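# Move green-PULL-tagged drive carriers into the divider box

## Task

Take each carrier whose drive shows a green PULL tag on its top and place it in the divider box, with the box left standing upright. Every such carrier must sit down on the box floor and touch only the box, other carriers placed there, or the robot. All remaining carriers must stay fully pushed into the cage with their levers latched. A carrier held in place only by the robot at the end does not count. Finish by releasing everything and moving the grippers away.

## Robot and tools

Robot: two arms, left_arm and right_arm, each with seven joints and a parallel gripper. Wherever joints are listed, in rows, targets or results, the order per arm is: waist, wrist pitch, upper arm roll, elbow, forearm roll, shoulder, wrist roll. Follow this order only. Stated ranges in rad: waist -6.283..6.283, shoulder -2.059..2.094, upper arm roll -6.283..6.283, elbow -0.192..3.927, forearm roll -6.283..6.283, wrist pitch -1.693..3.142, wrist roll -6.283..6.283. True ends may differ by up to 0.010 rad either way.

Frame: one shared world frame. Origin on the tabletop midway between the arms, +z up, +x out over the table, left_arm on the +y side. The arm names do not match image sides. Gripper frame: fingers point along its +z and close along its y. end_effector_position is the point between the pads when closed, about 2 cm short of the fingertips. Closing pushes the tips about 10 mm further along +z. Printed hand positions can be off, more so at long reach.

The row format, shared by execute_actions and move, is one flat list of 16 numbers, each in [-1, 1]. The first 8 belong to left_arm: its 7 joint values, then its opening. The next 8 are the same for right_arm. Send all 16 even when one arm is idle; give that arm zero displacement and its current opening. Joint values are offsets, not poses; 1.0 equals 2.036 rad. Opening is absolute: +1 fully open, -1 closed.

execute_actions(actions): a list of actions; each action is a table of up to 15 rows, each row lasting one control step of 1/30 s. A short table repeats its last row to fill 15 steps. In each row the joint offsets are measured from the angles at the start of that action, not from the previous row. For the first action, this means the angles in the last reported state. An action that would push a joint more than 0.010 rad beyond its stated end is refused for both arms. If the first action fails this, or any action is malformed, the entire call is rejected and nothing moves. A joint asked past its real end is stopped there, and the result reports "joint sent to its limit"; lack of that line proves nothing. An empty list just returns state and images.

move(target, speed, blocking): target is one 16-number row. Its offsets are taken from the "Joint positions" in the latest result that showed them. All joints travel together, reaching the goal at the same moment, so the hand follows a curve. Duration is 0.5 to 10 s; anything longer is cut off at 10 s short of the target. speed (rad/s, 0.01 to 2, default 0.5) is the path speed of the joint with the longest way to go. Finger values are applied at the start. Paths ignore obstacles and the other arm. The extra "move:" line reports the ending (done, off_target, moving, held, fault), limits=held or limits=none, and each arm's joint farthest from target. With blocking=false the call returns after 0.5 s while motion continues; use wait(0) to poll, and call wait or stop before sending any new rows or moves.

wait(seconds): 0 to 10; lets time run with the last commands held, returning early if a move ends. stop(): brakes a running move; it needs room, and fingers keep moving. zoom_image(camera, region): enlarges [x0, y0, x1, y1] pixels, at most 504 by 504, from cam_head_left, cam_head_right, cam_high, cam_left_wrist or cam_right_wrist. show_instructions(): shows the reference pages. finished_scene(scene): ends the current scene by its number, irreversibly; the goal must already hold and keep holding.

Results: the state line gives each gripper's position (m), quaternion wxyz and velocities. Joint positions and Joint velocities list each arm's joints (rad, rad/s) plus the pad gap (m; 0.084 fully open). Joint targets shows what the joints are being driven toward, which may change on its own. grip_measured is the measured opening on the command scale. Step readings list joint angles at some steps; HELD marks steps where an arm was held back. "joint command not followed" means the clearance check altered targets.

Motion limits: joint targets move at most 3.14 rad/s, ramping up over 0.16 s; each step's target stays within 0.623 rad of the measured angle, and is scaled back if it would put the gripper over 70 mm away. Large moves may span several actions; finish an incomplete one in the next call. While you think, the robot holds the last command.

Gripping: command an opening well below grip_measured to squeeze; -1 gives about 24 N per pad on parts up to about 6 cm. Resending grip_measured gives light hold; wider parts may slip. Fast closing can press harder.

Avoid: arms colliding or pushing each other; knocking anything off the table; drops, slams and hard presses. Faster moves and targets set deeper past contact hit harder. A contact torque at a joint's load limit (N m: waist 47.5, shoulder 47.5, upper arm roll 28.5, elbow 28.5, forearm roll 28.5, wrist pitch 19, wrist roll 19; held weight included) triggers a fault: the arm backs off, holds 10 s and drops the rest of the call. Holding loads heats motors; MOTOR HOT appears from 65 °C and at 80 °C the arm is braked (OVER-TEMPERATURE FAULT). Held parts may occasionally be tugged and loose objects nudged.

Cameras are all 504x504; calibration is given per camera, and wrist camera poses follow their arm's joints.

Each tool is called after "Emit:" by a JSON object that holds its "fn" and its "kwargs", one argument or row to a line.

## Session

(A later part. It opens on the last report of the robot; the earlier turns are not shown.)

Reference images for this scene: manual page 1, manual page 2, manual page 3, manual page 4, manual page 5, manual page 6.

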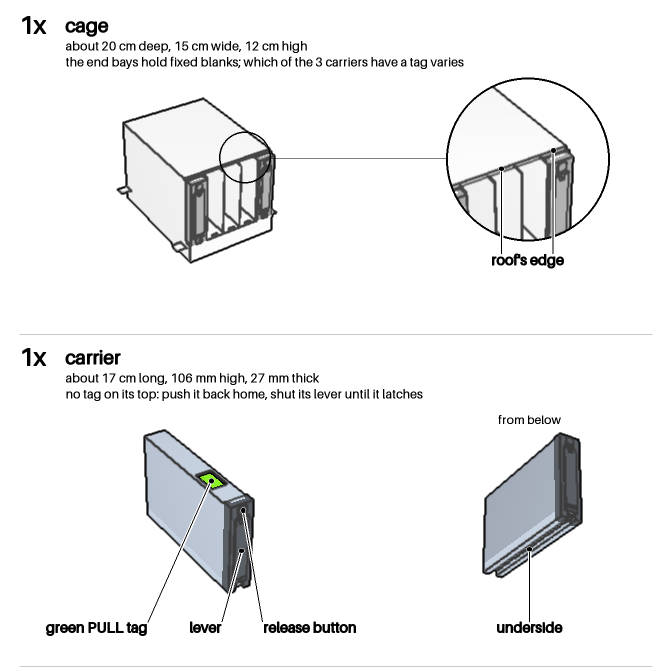

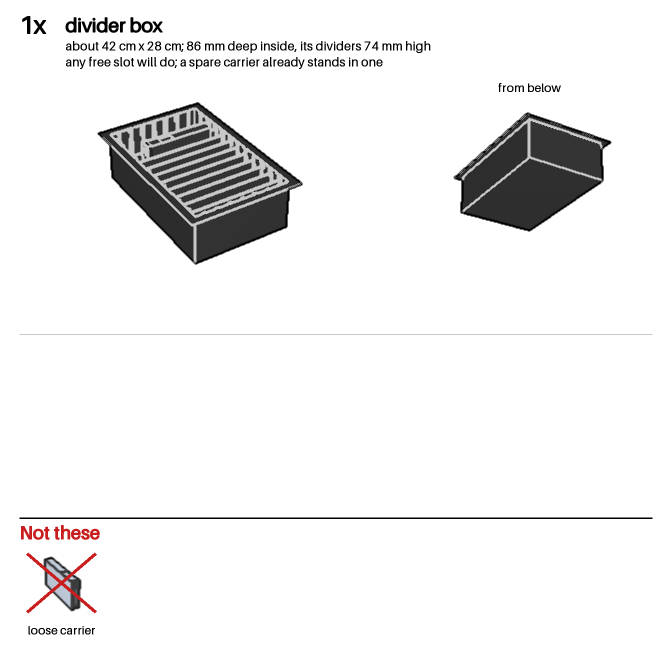

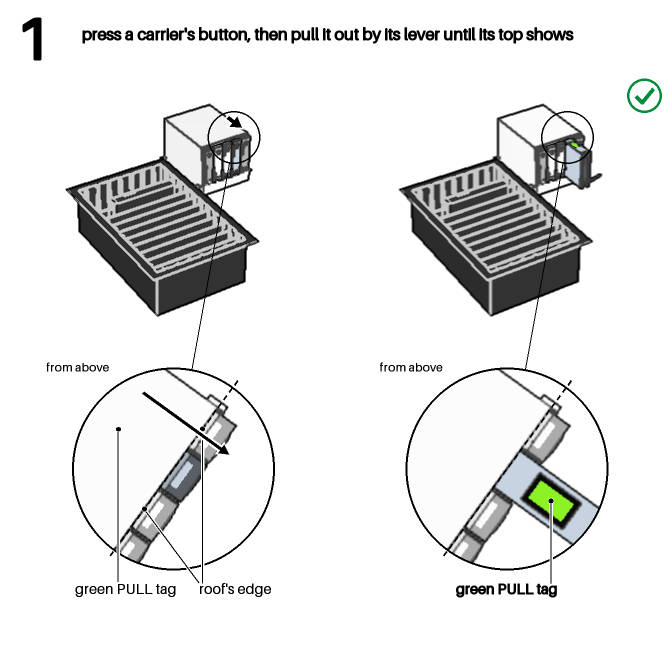

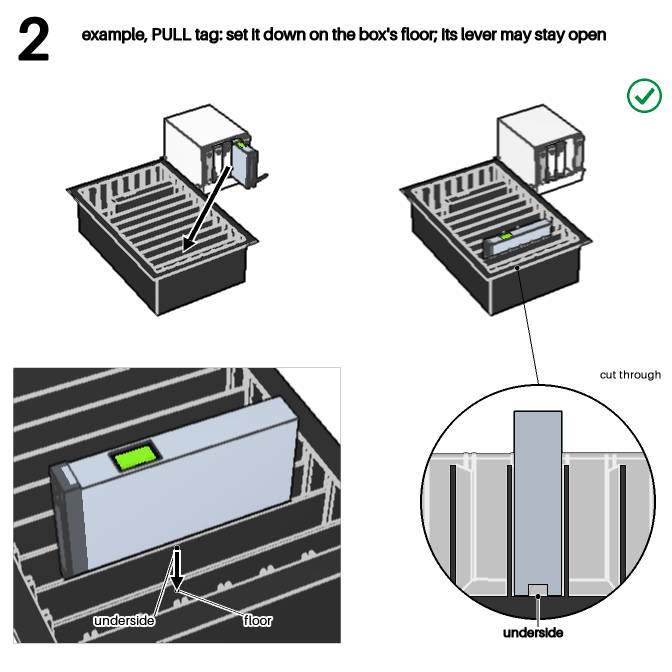

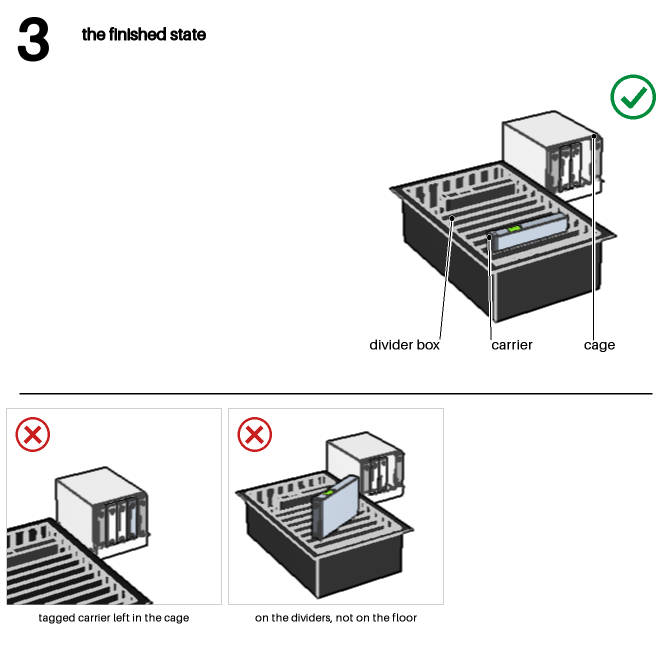

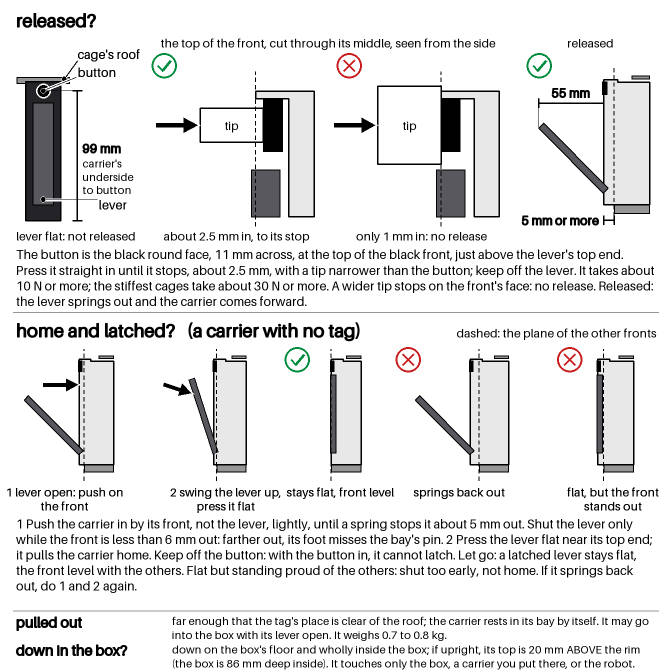

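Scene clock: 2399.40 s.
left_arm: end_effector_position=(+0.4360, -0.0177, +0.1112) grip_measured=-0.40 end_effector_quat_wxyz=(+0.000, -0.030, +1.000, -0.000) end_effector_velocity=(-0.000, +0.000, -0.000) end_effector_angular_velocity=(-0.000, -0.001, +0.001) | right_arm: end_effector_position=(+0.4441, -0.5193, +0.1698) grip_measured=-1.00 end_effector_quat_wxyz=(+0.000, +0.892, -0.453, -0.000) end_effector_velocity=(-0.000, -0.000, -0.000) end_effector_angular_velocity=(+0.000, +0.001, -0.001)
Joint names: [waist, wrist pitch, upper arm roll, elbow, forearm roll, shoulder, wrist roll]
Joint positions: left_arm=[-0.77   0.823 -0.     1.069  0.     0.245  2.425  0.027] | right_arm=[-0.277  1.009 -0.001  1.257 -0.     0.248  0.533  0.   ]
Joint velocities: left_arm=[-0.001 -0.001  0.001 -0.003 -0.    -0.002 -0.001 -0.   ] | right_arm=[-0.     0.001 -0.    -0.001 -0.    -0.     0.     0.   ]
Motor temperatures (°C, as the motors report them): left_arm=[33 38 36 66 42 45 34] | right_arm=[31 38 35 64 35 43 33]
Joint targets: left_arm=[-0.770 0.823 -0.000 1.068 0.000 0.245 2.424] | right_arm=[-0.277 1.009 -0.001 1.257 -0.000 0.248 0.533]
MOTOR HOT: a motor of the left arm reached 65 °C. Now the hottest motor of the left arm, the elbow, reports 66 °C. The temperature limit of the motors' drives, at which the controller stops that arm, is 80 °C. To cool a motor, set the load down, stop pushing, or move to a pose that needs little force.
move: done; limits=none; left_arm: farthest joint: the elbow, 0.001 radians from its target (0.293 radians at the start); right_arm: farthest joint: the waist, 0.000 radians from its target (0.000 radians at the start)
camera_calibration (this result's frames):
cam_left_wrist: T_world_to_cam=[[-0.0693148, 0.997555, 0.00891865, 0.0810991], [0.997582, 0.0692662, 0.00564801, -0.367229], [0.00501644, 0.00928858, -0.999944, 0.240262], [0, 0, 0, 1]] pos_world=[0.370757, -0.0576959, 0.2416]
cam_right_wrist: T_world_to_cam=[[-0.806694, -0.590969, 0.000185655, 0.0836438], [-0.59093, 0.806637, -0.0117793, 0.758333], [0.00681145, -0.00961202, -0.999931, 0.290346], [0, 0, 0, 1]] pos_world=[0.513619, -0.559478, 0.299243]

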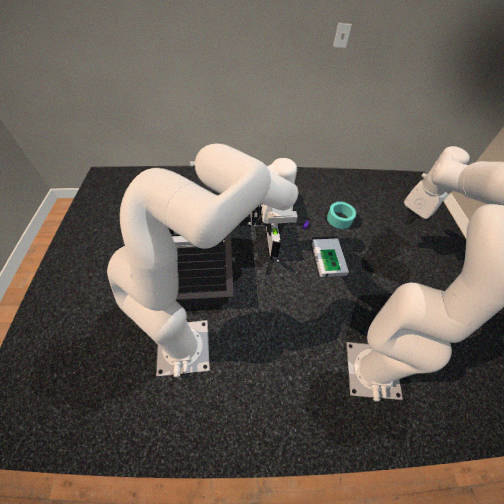

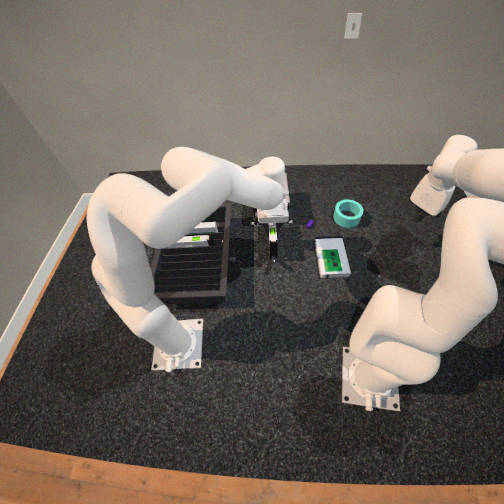

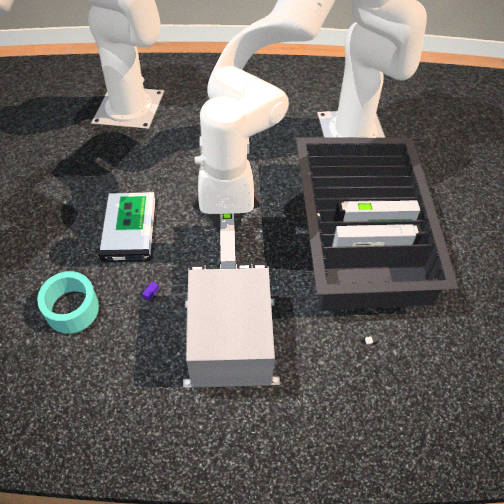

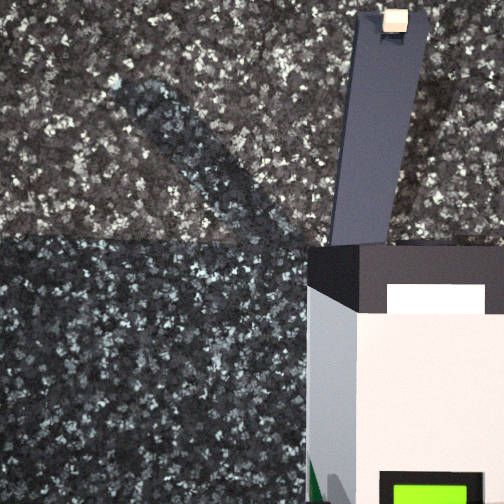

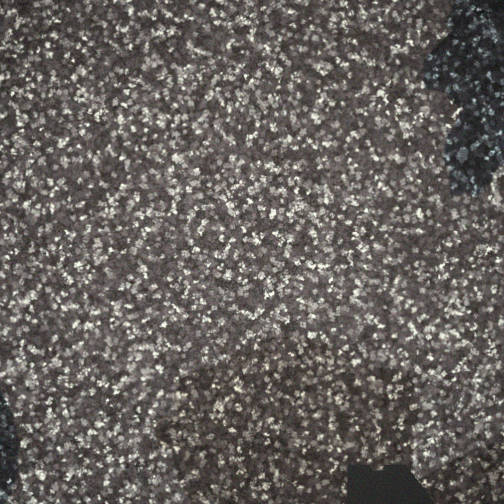

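Emit:
{"fn": "move", "kwargs": {
  "target": [-0.0159,0.1507,0,0.0513,0,-0.099,-0.0163,-1,0,0,0,0,0,0,0,-1],
  "speed": 0.08
}}

Scene clock: 2414.10 s.
left_arm: end_effector_position=(+0.4119, -0.0188, +0.2295) grip_measured=-0.40 end_effector_quat_wxyz=(-0.000, -0.031, +1.000, +0.000) end_effector_velocity=(-0.000, -0.001, +0.002) end_effector_angular_velocity=(-0.001, -0.001, -0.001) | right_arm: end_effector_position=(+0.4441, -0.5193, +0.1698) grip_measured=-1.00 end_effector_quat_wxyz=(+0.000, +0.892, -0.453, -0.000) end_effector_velocity=(-0.000, -0.001, +0.000) end_effector_angular_velocity=(-0.002, +0.001, -0.000)
Joint names: [waist, wrist pitch, upper arm roll, elbow, forearm roll, shoulder, wrist roll]
Joint positions: left_arm=[-0.802  1.13  -0.     1.173  0.     0.044  2.391  0.027] | right_arm=[-0.277  1.009 -0.001  1.257 -0.     0.248  0.533  0.   ]
Joint velocities: left_arm=[-0.001  0.003 -0.001  0.003 -0.    -0.002 -0.001 -0.   ] | right_arm=[-0.002  0.     0.     0.001 -0.003  0.    -0.     0.   ]
Motor temperatures (°C, as the motors report them): left_arm=[32 38 35 66 42 46 34] | right_arm=[31 38 35 64 35 43 33]
Joint targets: left_arm=[-0.802 1.130 -0.000 1.173 0.000 0.043 2.391] | right_arm=[-0.277 1.009 -0.001 1.257 -0.000 0.248 0.533]
MOTOR HOT: still on. Now the hottest motor of the left arm, the elbow, reports 66 °C; a drive's own limit is 80 °C.
move: done; limits=none; left_arm: farthest joint: the elbow, 0.001 radians from its target (0.105 radians at the start); right_arm: farthest joint: the waist, 0.000 radians from its target (0.000 radians at the start)
camera_calibration (this result's frames):
cam_left_wrist: T_world_to_cam=[[-0.0701882, 0.997485, 0.00981559, 0.0796072], [0.997525, 0.0701441, 0.004771, -0.343484], [0.0040705, 0.0101262, -0.99994, 0.359103], [0, 0, 0, 1]] pos_world=[0.34676, -0.05895, 0.359939]
cam_right_wrist: T_world_to_cam=[[-0.806694, -0.590969, 0.000185562, 0.0836438], [-0.59093, 0.806637, -0.0117795, 0.758333], [0.00681162, -0.00961208, -0.999931, 0.290346], [0, 0, 0, 1]] pos_world=[0.513619, -0.559478, 0.299243]

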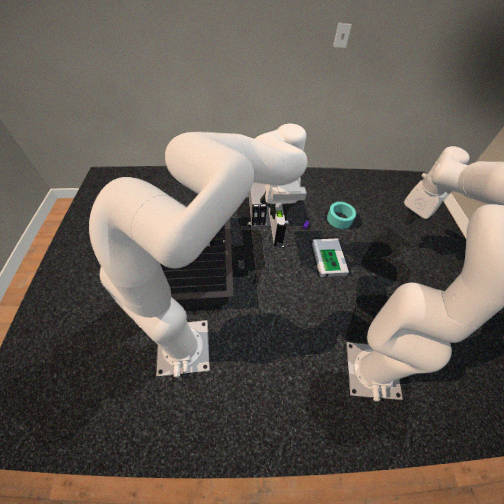

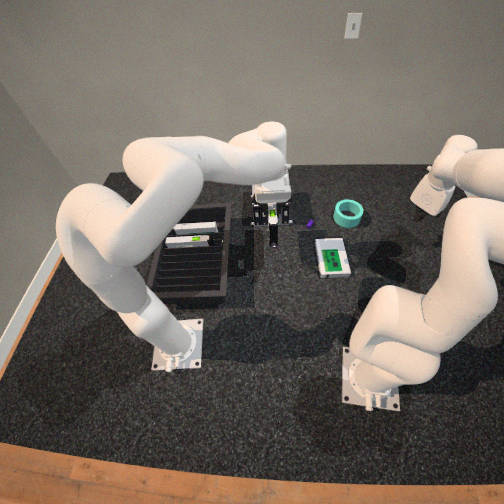

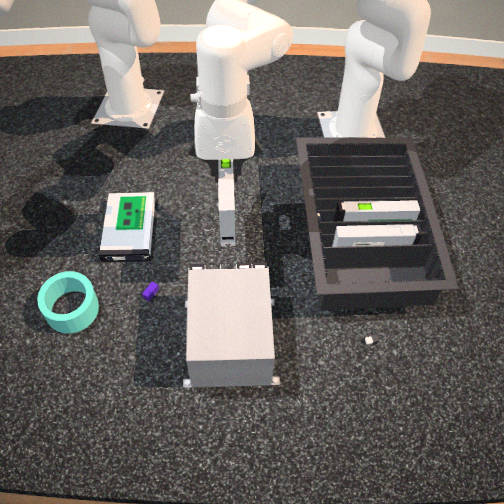

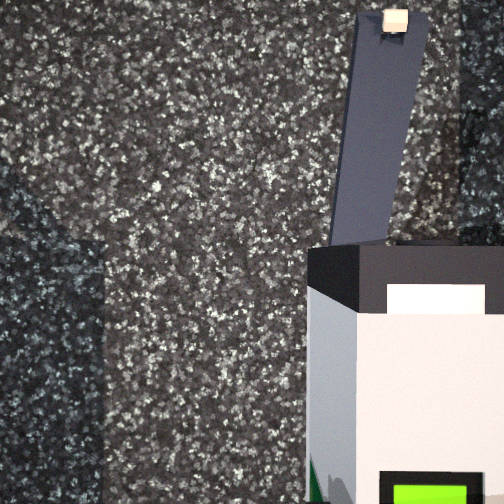

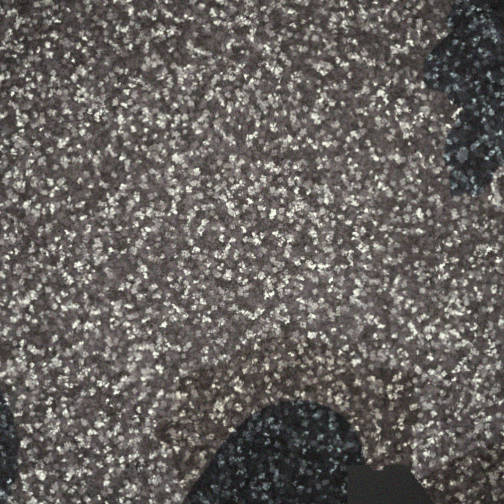

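Emit:
{"fn": "move", "kwargs": {
  "target": [0.3377,0.0451,0,-0.3001,0,-0.3457,-0.4475,-1,0,0,0,0,0,0,0,-1],
  "speed": 0.18
}}

Scene clock: 2429.87 s.
left_arm: end_effector_position=(+0.3247, +0.2882, +0.2349) grip_measured=-0.40 end_effector_quat_wxyz=(-0.000, +0.738, -0.675, -0.000) end_effector_velocity=(-0.000, +0.000, -0.000) end_effector_angular_velocity=(-0.000, -0.001, +0.005) | right_arm: end_effector_position=(+0.4441, -0.5193, +0.1698) grip_measured=-1.00 end_effector_quat_wxyz=(+0.000, +0.892, -0.453, -0.000) end_effector_velocity=(-0.000, -0.000, +0.000) end_effector_angular_velocity=(-0.001, +0.001, +0.000)
Joint names: [waist, wrist pitch, upper arm roll, elbow, forearm roll, shoulder, wrist roll]
Joint positions: left_arm=[-0.115  1.222 -0.     0.562  0.    -0.66   1.481  0.027] | right_arm=[-0.277  1.009 -0.001  1.257 -0.     0.248  0.533  0.   ]
Joint velocities: left_arm=[ 0.002 -0.001  0.    -0.002  0.    -0.002 -0.003 -0.   ] | right_arm=[ 0.     0.001 -0.     0.    -0.001 -0.     0.     0.   ]
Motor temperatures (°C, as the motors report them): left_arm=[32 38 35 68 42 45 34] | right_arm=[31 38 35 65 35 43 33]
Joint targets: left_arm=[-0.114 1.222 -0.000 0.562 0.000 -0.660 1.480] | right_arm=[-0.277 1.009 -0.001 1.257 -0.000 0.248 0.533]
MOTOR HOT: a motor of the right arm reached 65 °C. Now the hottest motor of the right arm, the elbow, reports 65 °C. The temperature limit of the motors' drives, at which the controller stops that arm, is 80 °C. To cool a motor, set the load down, stop pushing, or move to a pose that needs little force.
MOTOR HOT: still on. Now the hottest motor of the left arm, the elbow, reports 68 °C; a drive's own limit is 80 °C.
move: done; limits=none; left_arm: farthest joint: the wrist roll, 0.001 radians from its target (0.911 radians at the start); right_arm: farthest joint: the waist, 0.000 radians from its target (0.000 radians at the start)
camera_calibration (this result's frames):
cam_left_wrist: T_world_to_cam=[[-0.995226, -0.0971841, 0.00897287, 0.383278], [-0.0971366, 0.995255, 0.00558435, -0.189493], [-0.00947301, 0.0046861, -0.999944, 0.367763], [0, 0, 0, 1]] pos_world=[0.366526, 0.224119, 0.365361]
cam_right_wrist: T_world_to_cam=[[-0.806694, -0.590969, 0.000185496, 0.0836438], [-0.59093, 0.806637, -0.0117794, 0.758333], [0.00681166, -0.00961202, -0.999931, 0.290346], [0, 0, 0, 1]] pos_world=[0.513619, -0.559478, 0.299243]

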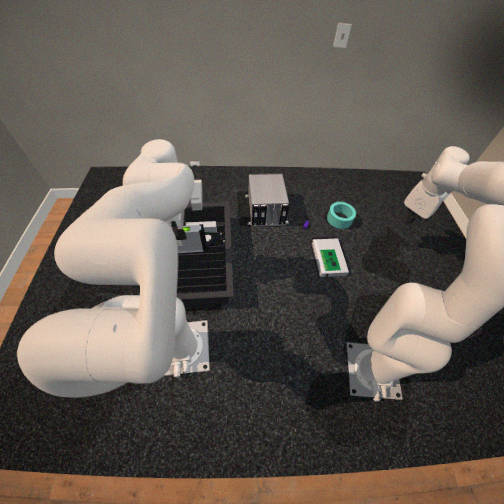

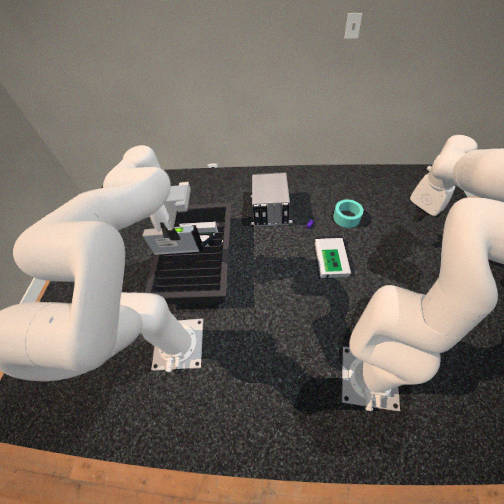

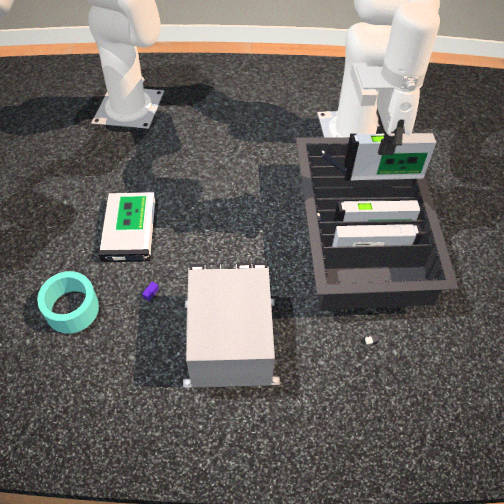

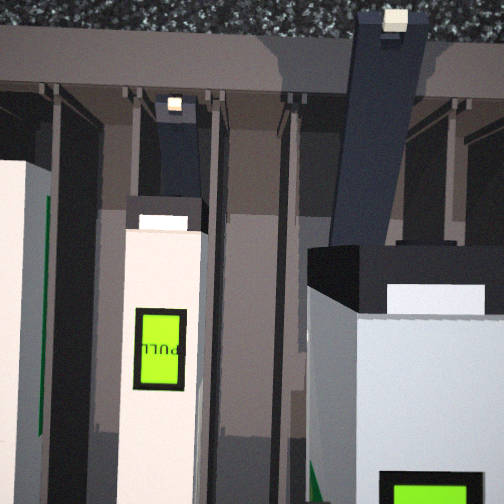

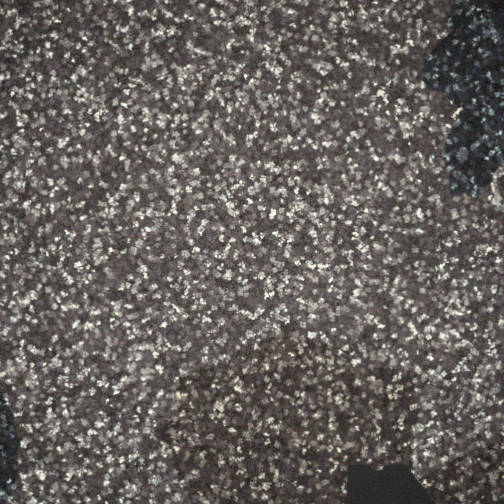

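Emit:
{"fn": "move", "kwargs": {
  "target": [0,-0.1051,0,-0.0751,0,0.03,0,-1,0,0,0,0,0,0,0,-1],
  "speed": 0.06
}}

Emit:
{"fn": "move", "kwargs": {
  "target": [0,-0.1211,0,-0.0532,0,0.0679,0,-1,0,0,0,0,0,0,0,-1],
  "speed": 0.05
}}

Scene clock: 2445.80 s.
left_arm: end_effector_position=(+0.3240, +0.2883, +0.1702) grip_measured=-0.39 end_effector_quat_wxyz=(-0.000, +0.738, -0.675, +0.000) end_effector_velocity=(-0.001, -0.000, -0.001) end_effector_angular_velocity=(-0.001, +0.004, +0.001) | right_arm: end_effector_position=(+0.4441, -0.5193, +0.1698) grip_measured=-1.00 end_effector_quat_wxyz=(+0.000, +0.892, -0.453, -0.000) end_effector_velocity=(+0.000, -0.001, +0.001) end_effector_angular_velocity=(+0.000, -0.002, -0.002)
Joint names: [waist, wrist pitch, upper arm roll, elbow, forearm roll, shoulder, wrist roll]
Joint positions: left_arm=[-0.115  1.007 -0.     0.41   0.    -0.599  1.481  0.027] | right_arm=[-0.277  1.009 -0.001  1.257 -0.     0.248  0.533  0.   ]
Joint velocities: left_arm=[-0.     0.001  0.    -0.003 -0.001  0.001 -0.     0.   ] | right_arm=[-0.002 -0.001 -0.     0.001  0.001 -0.    -0.001  0.   ]
Motor temperatures (°C, as the motors report them): left_arm=[32 38 35 69 42 44 34] | right_arm=[31 38 35 65 35 43 33]
Joint targets: left_arm=[-0.115 1.008 -0.000 0.409 0.000 -0.599 1.481] | right_arm=[-0.277 1.009 -0.001 1.257 -0.000 0.248 0.533]
MOTOR HOT: still on. Now the hottest motor of the left arm, the elbow, reports 69 °C; a drive's own limit is 80 °C.
MOTOR HOT: still on. Now the hottest motor of the right arm, the elbow, reports 65 °C; a drive's own limit is 80 °C.
move: done; limits=none; left_arm: farthest joint: the elbow, 0.001 radians from its target (0.153 radians at the start); right_arm: farthest joint: the waist, 0.000 radians from its target (0.000 radians at the start)
camera_calibration (this result's frames):
cam_left_wrist: T_world_to_cam=[[-0.995244, -0.0970897, 0.00796988, 0.383308], [-0.0970476, 0.995264, 0.0055151, -0.189232], [-0.0084676, 0.00471542, -0.999953, 0.302717], [0, 0, 0, 1]] pos_world=[0.365684, 0.224124, 0.300691]
cam_right_wrist: T_world_to_cam=[[-0.806694, -0.590969, 0.000185454, 0.0836439], [-0.59093, 0.806637, -0.0117794, 0.758333], [0.00681166, -0.00961194, -0.999931, 0.290346], [0, 0, 0, 1]] pos_world=[0.513619, -0.559478, 0.299243]

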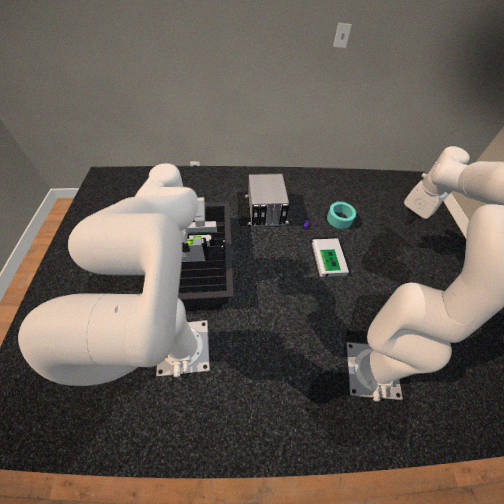

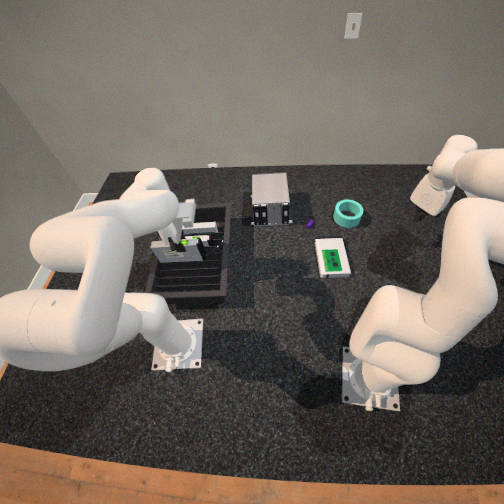

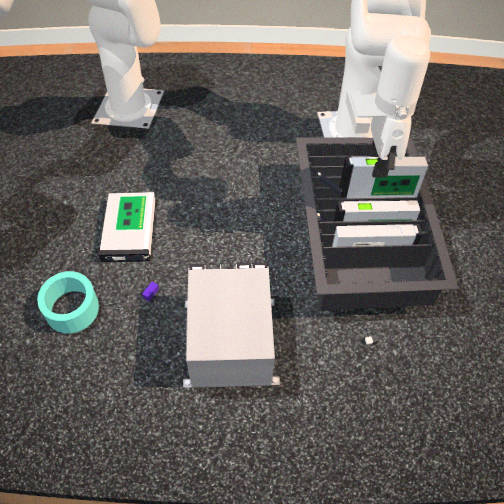

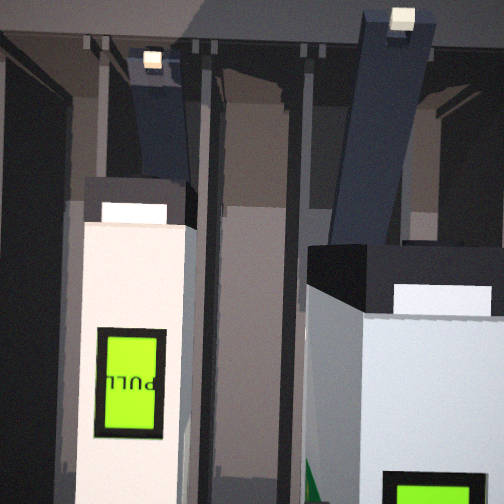

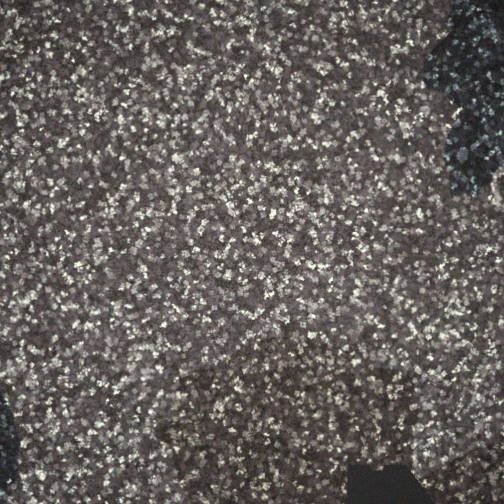

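Scene clock: 2451.07 s.
left_arm: end_effector_position=(+0.3244, +0.2882, +0.1075) grip_measured=-0.39 end_effector_quat_wxyz=(-0.001, +0.738, -0.675, +0.001) end_effector_velocity=(-0.001, -0.001, -0.002) end_effector_angular_velocity=(-0.000, +0.003, -0.001) | right_arm: end_effector_position=(+0.4441, -0.5193, +0.1698) grip_measured=-1.00 end_effector_quat_wxyz=(+0.000, +0.892, -0.453, -0.000) end_effector_velocity=(+0.000, +0.001, -0.000) end_effector_angular_velocity=(+0.001, -0.000, +0.002)
Joint names: [waist, wrist pitch, upper arm roll, elbow, forearm roll, shoulder, wrist roll]
Joint positions: left_arm=[-0.115  0.761 -0.     0.302  0.    -0.461  1.481  0.027] | right_arm=[-0.277  1.009 -0.001  1.257 -0.     0.248  0.533  0.   ]
Joint velocities: left_arm=[-0.001 -0.002 -0.001 -0.003 -0.001  0.002 -0.     0.001] | right_arm=[ 0.002 -0.001 -0.    -0.001  0.001 -0.    -0.     0.   ]
Motor temperatures (°C, as the motors report them): left_arm=[32 38 35 68 42 44 34] | right_arm=[31 38 35 65 35 43 33]
Joint targets: left_arm=[-0.115 0.761 -0.000 0.301 0.000 -0.461 1.481] | right_arm=[-0.277 1.009 -0.001 1.257 -0.000 0.248 0.533]
MOTOR HOT: still on. Now the hottest motor of the left arm, the elbow, reports 68 °C; a drive's own limit is 80 °C.
MOTOR HOT: still on. Now the hottest motor of the right arm, the elbow, reports 65 °C; a drive's own limit is 80 °C.
move: done; limits=none; left_arm: farthest joint: the waist, 0.000 radians from its target (0.000 radians at the start); right_arm: farthest joint: the waist, 0.000 radians from its target (0.000 radians at the start)
camera_calibration (this result's frames):
cam_left_wrist: T_world_to_cam=[[-0.995286, -0.0967442, 0.00676125, 0.38428], [-0.0967085, 0.995298, 0.00543039, -0.188919], [-0.00725482, 0.00475092, -0.999962, 0.239627], [0, 0, 0, 1]] pos_world=[0.365937, 0.224069, 0.238046]
cam_right_wrist: T_world_to_cam=[[-0.806694, -0.590969, 0.0001855, 0.0836438], [-0.59093, 0.806637, -0.0117795, 0.758333], [0.00681166, -0.00961203, -0.999931, 0.290346], [0, 0, 0, 1]] pos_world=[0.513619, -0.559478, 0.299243]

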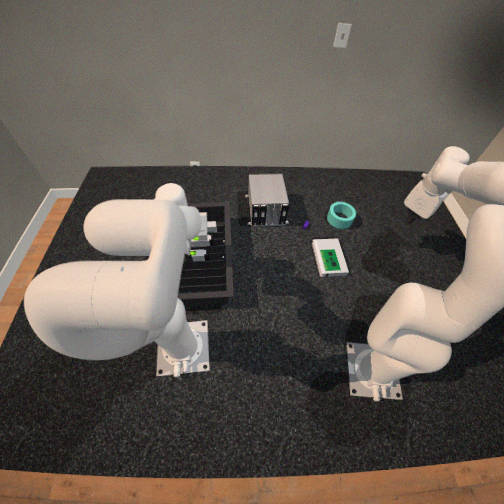

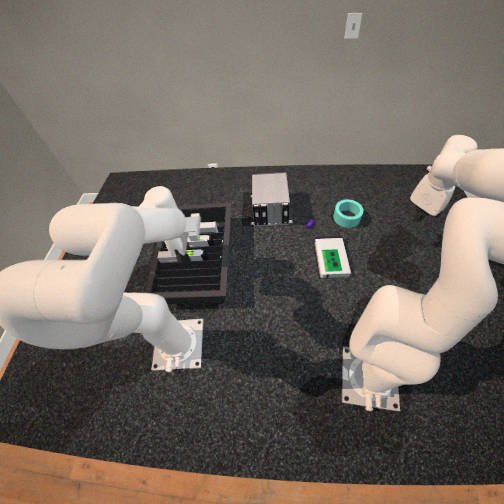

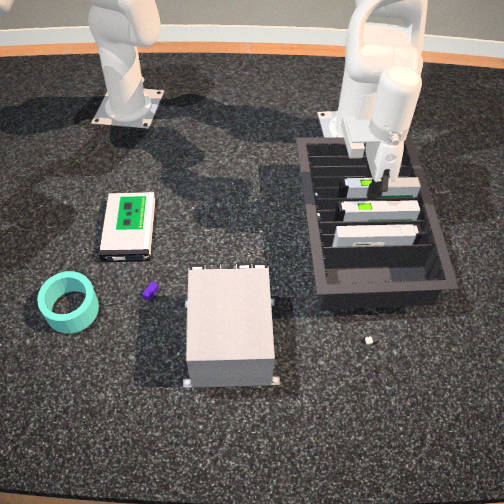

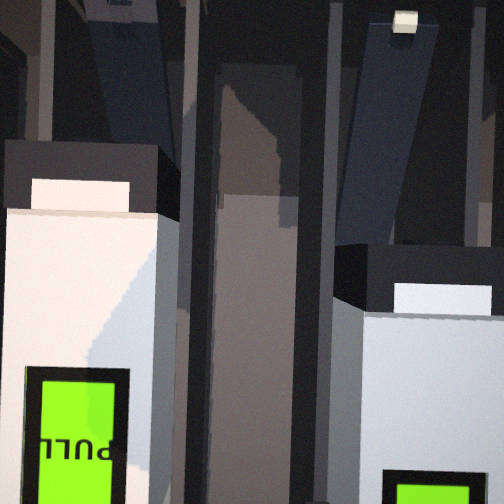

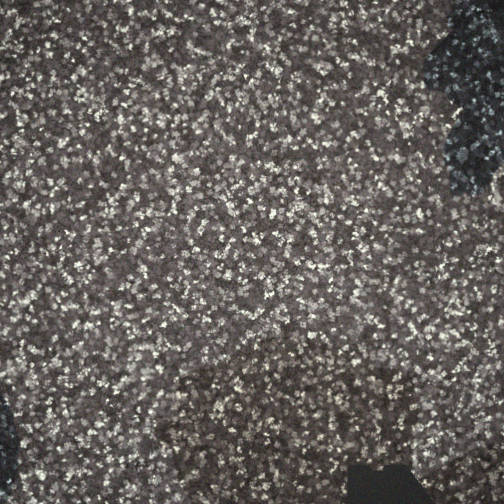

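Emit:
{"fn": "move", "kwargs": {
  "target": [0,0.15,0,0.06,0,-0.08,0,-0.1,0,0,0,0,0,0,0,-1],
  "speed": 0.2
}}

Emit:
{"fn": "finished_scene", "kwargs": {
  "scene": 2
}}

Scene clock: 2456.17 s.
left_arm: end_effector_position=(+0.3168, +0.2883, +0.1787) grip_measured=-0.11 end_effector_quat_wxyz=(+0.006, +0.738, -0.675, -0.007) end_effector_velocity=(-0.000, -0.000, +0.001) end_effector_angular_velocity=(-0.000, -0.000, +0.001) | right_arm: end_effector_position=(+0.4441, -0.5193, +0.1698) grip_measured=-1.00 end_effector_quat_wxyz=(+0.000, +0.892, -0.453, -0.000) end_effector_velocity=(-0.000, +0.000, -0.000) end_effector_angular_velocity=(+0.001, +0.001, +0.001)
Joint names: [waist, wrist pitch, upper arm roll, elbow, forearm roll, shoulder, wrist roll]
Joint positions: left_arm=[-0.115  1.066 -0.     0.424  0.    -0.624  1.481  0.039] | right_arm=[-0.277  1.009 -0.001  1.257 -0.     0.248  0.533  0.   ]
Joint velocities: left_arm=[-0.001  0.003  0.     0.001 -0.    -0.002 -0.001  0.   ] | right_arm=[ 0.001  0.001  0.     0.     0.     0.    -0.001  0.   ]
Motor temperatures (°C, as the motors report them): left_arm=[32 37 34 66 42 43 34] | right_arm=[31 38 35 65 35 43 33]
Joint targets: left_arm=[-0.115 1.066 -0.000 0.424 0.000 -0.624 1.481] | right_arm=[-0.277 1.009 -0.001 1.257 -0.000 0.248 0.533]
MOTOR HOT: still on. Now the hottest motor of the left arm, the elbow, reports 66 °C; a drive's own limit is 80 °C.
MOTOR HOT: still on. Now the hottest motor of the right arm, the elbow, reports 65 °C; a drive's own limit is 80 °C.
move: done; limits=none; left_arm: farthest joint: the wrist pitch, 0.001 radians from its target (0.306 radians at the start); right_arm: farthest joint: the waist, 0.000 radians from its target (0.000 radians at the start)
camera_calibration (this result's frames):
cam_left_wrist: T_world_to_cam=[[-0.994929, -0.0968201, 0.0272544, 0.372402], [-0.0966488, 0.99529, 0.00753405, -0.190465], [-0.0278555, 0.00486173, -0.9996, 0.317181], [0, 0, 0, 1]] pos_world=[0.36094, 0.224082, 0.308339]
cam_right_wrist: T_world_to_cam=[[-0.806694, -0.590969, 0.000185552, 0.0836437], [-0.59093, 0.806637, -0.0117794, 0.758333], [0.00681161, -0.00961205, -0.999931, 0.290346], [0, 0, 0, 1]] pos_world=[0.513619, -0.559478, 0.299243]

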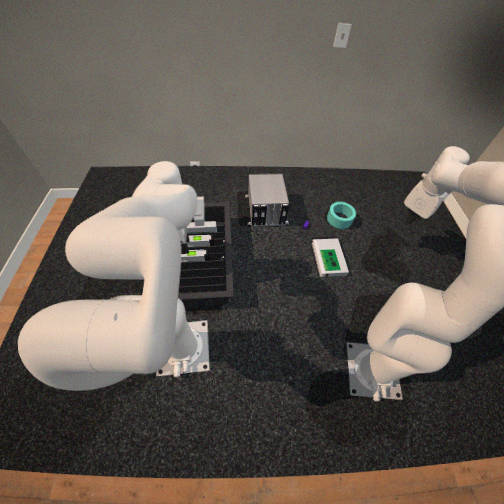

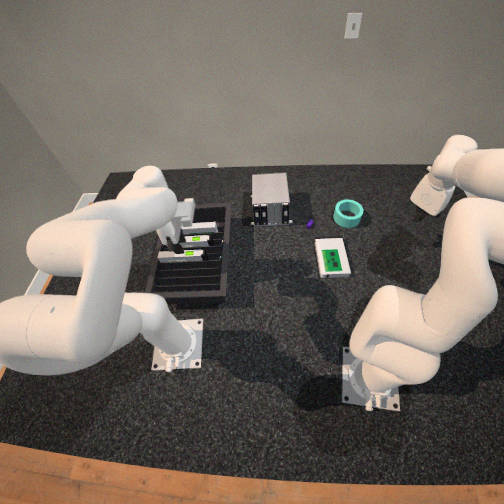

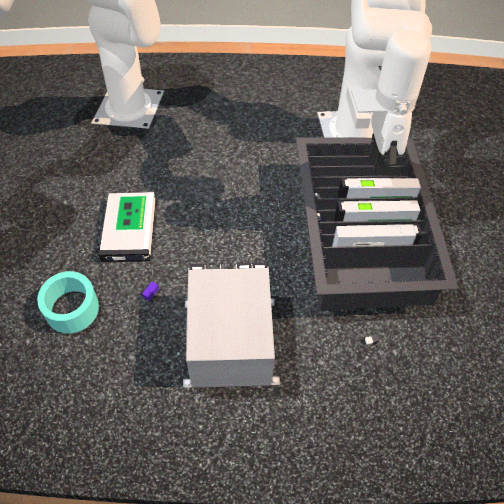

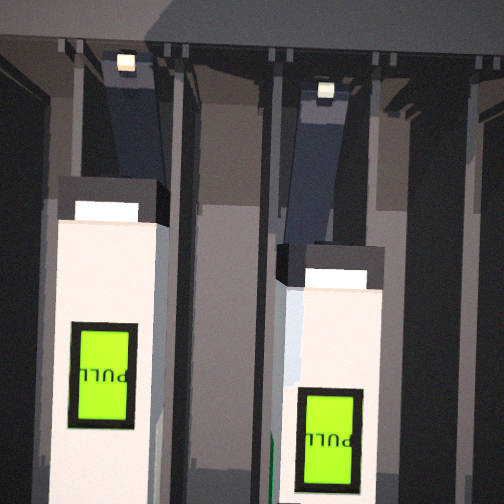

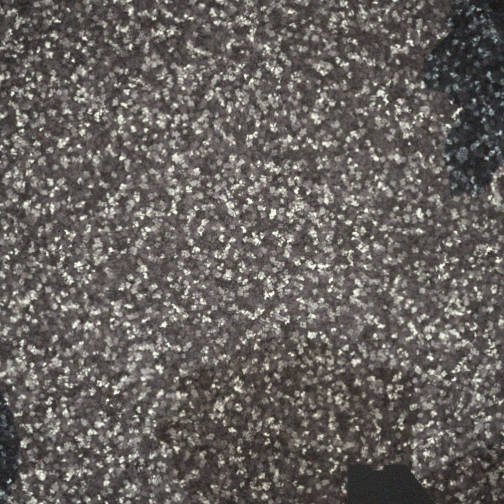

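The scene is finished: the task was done.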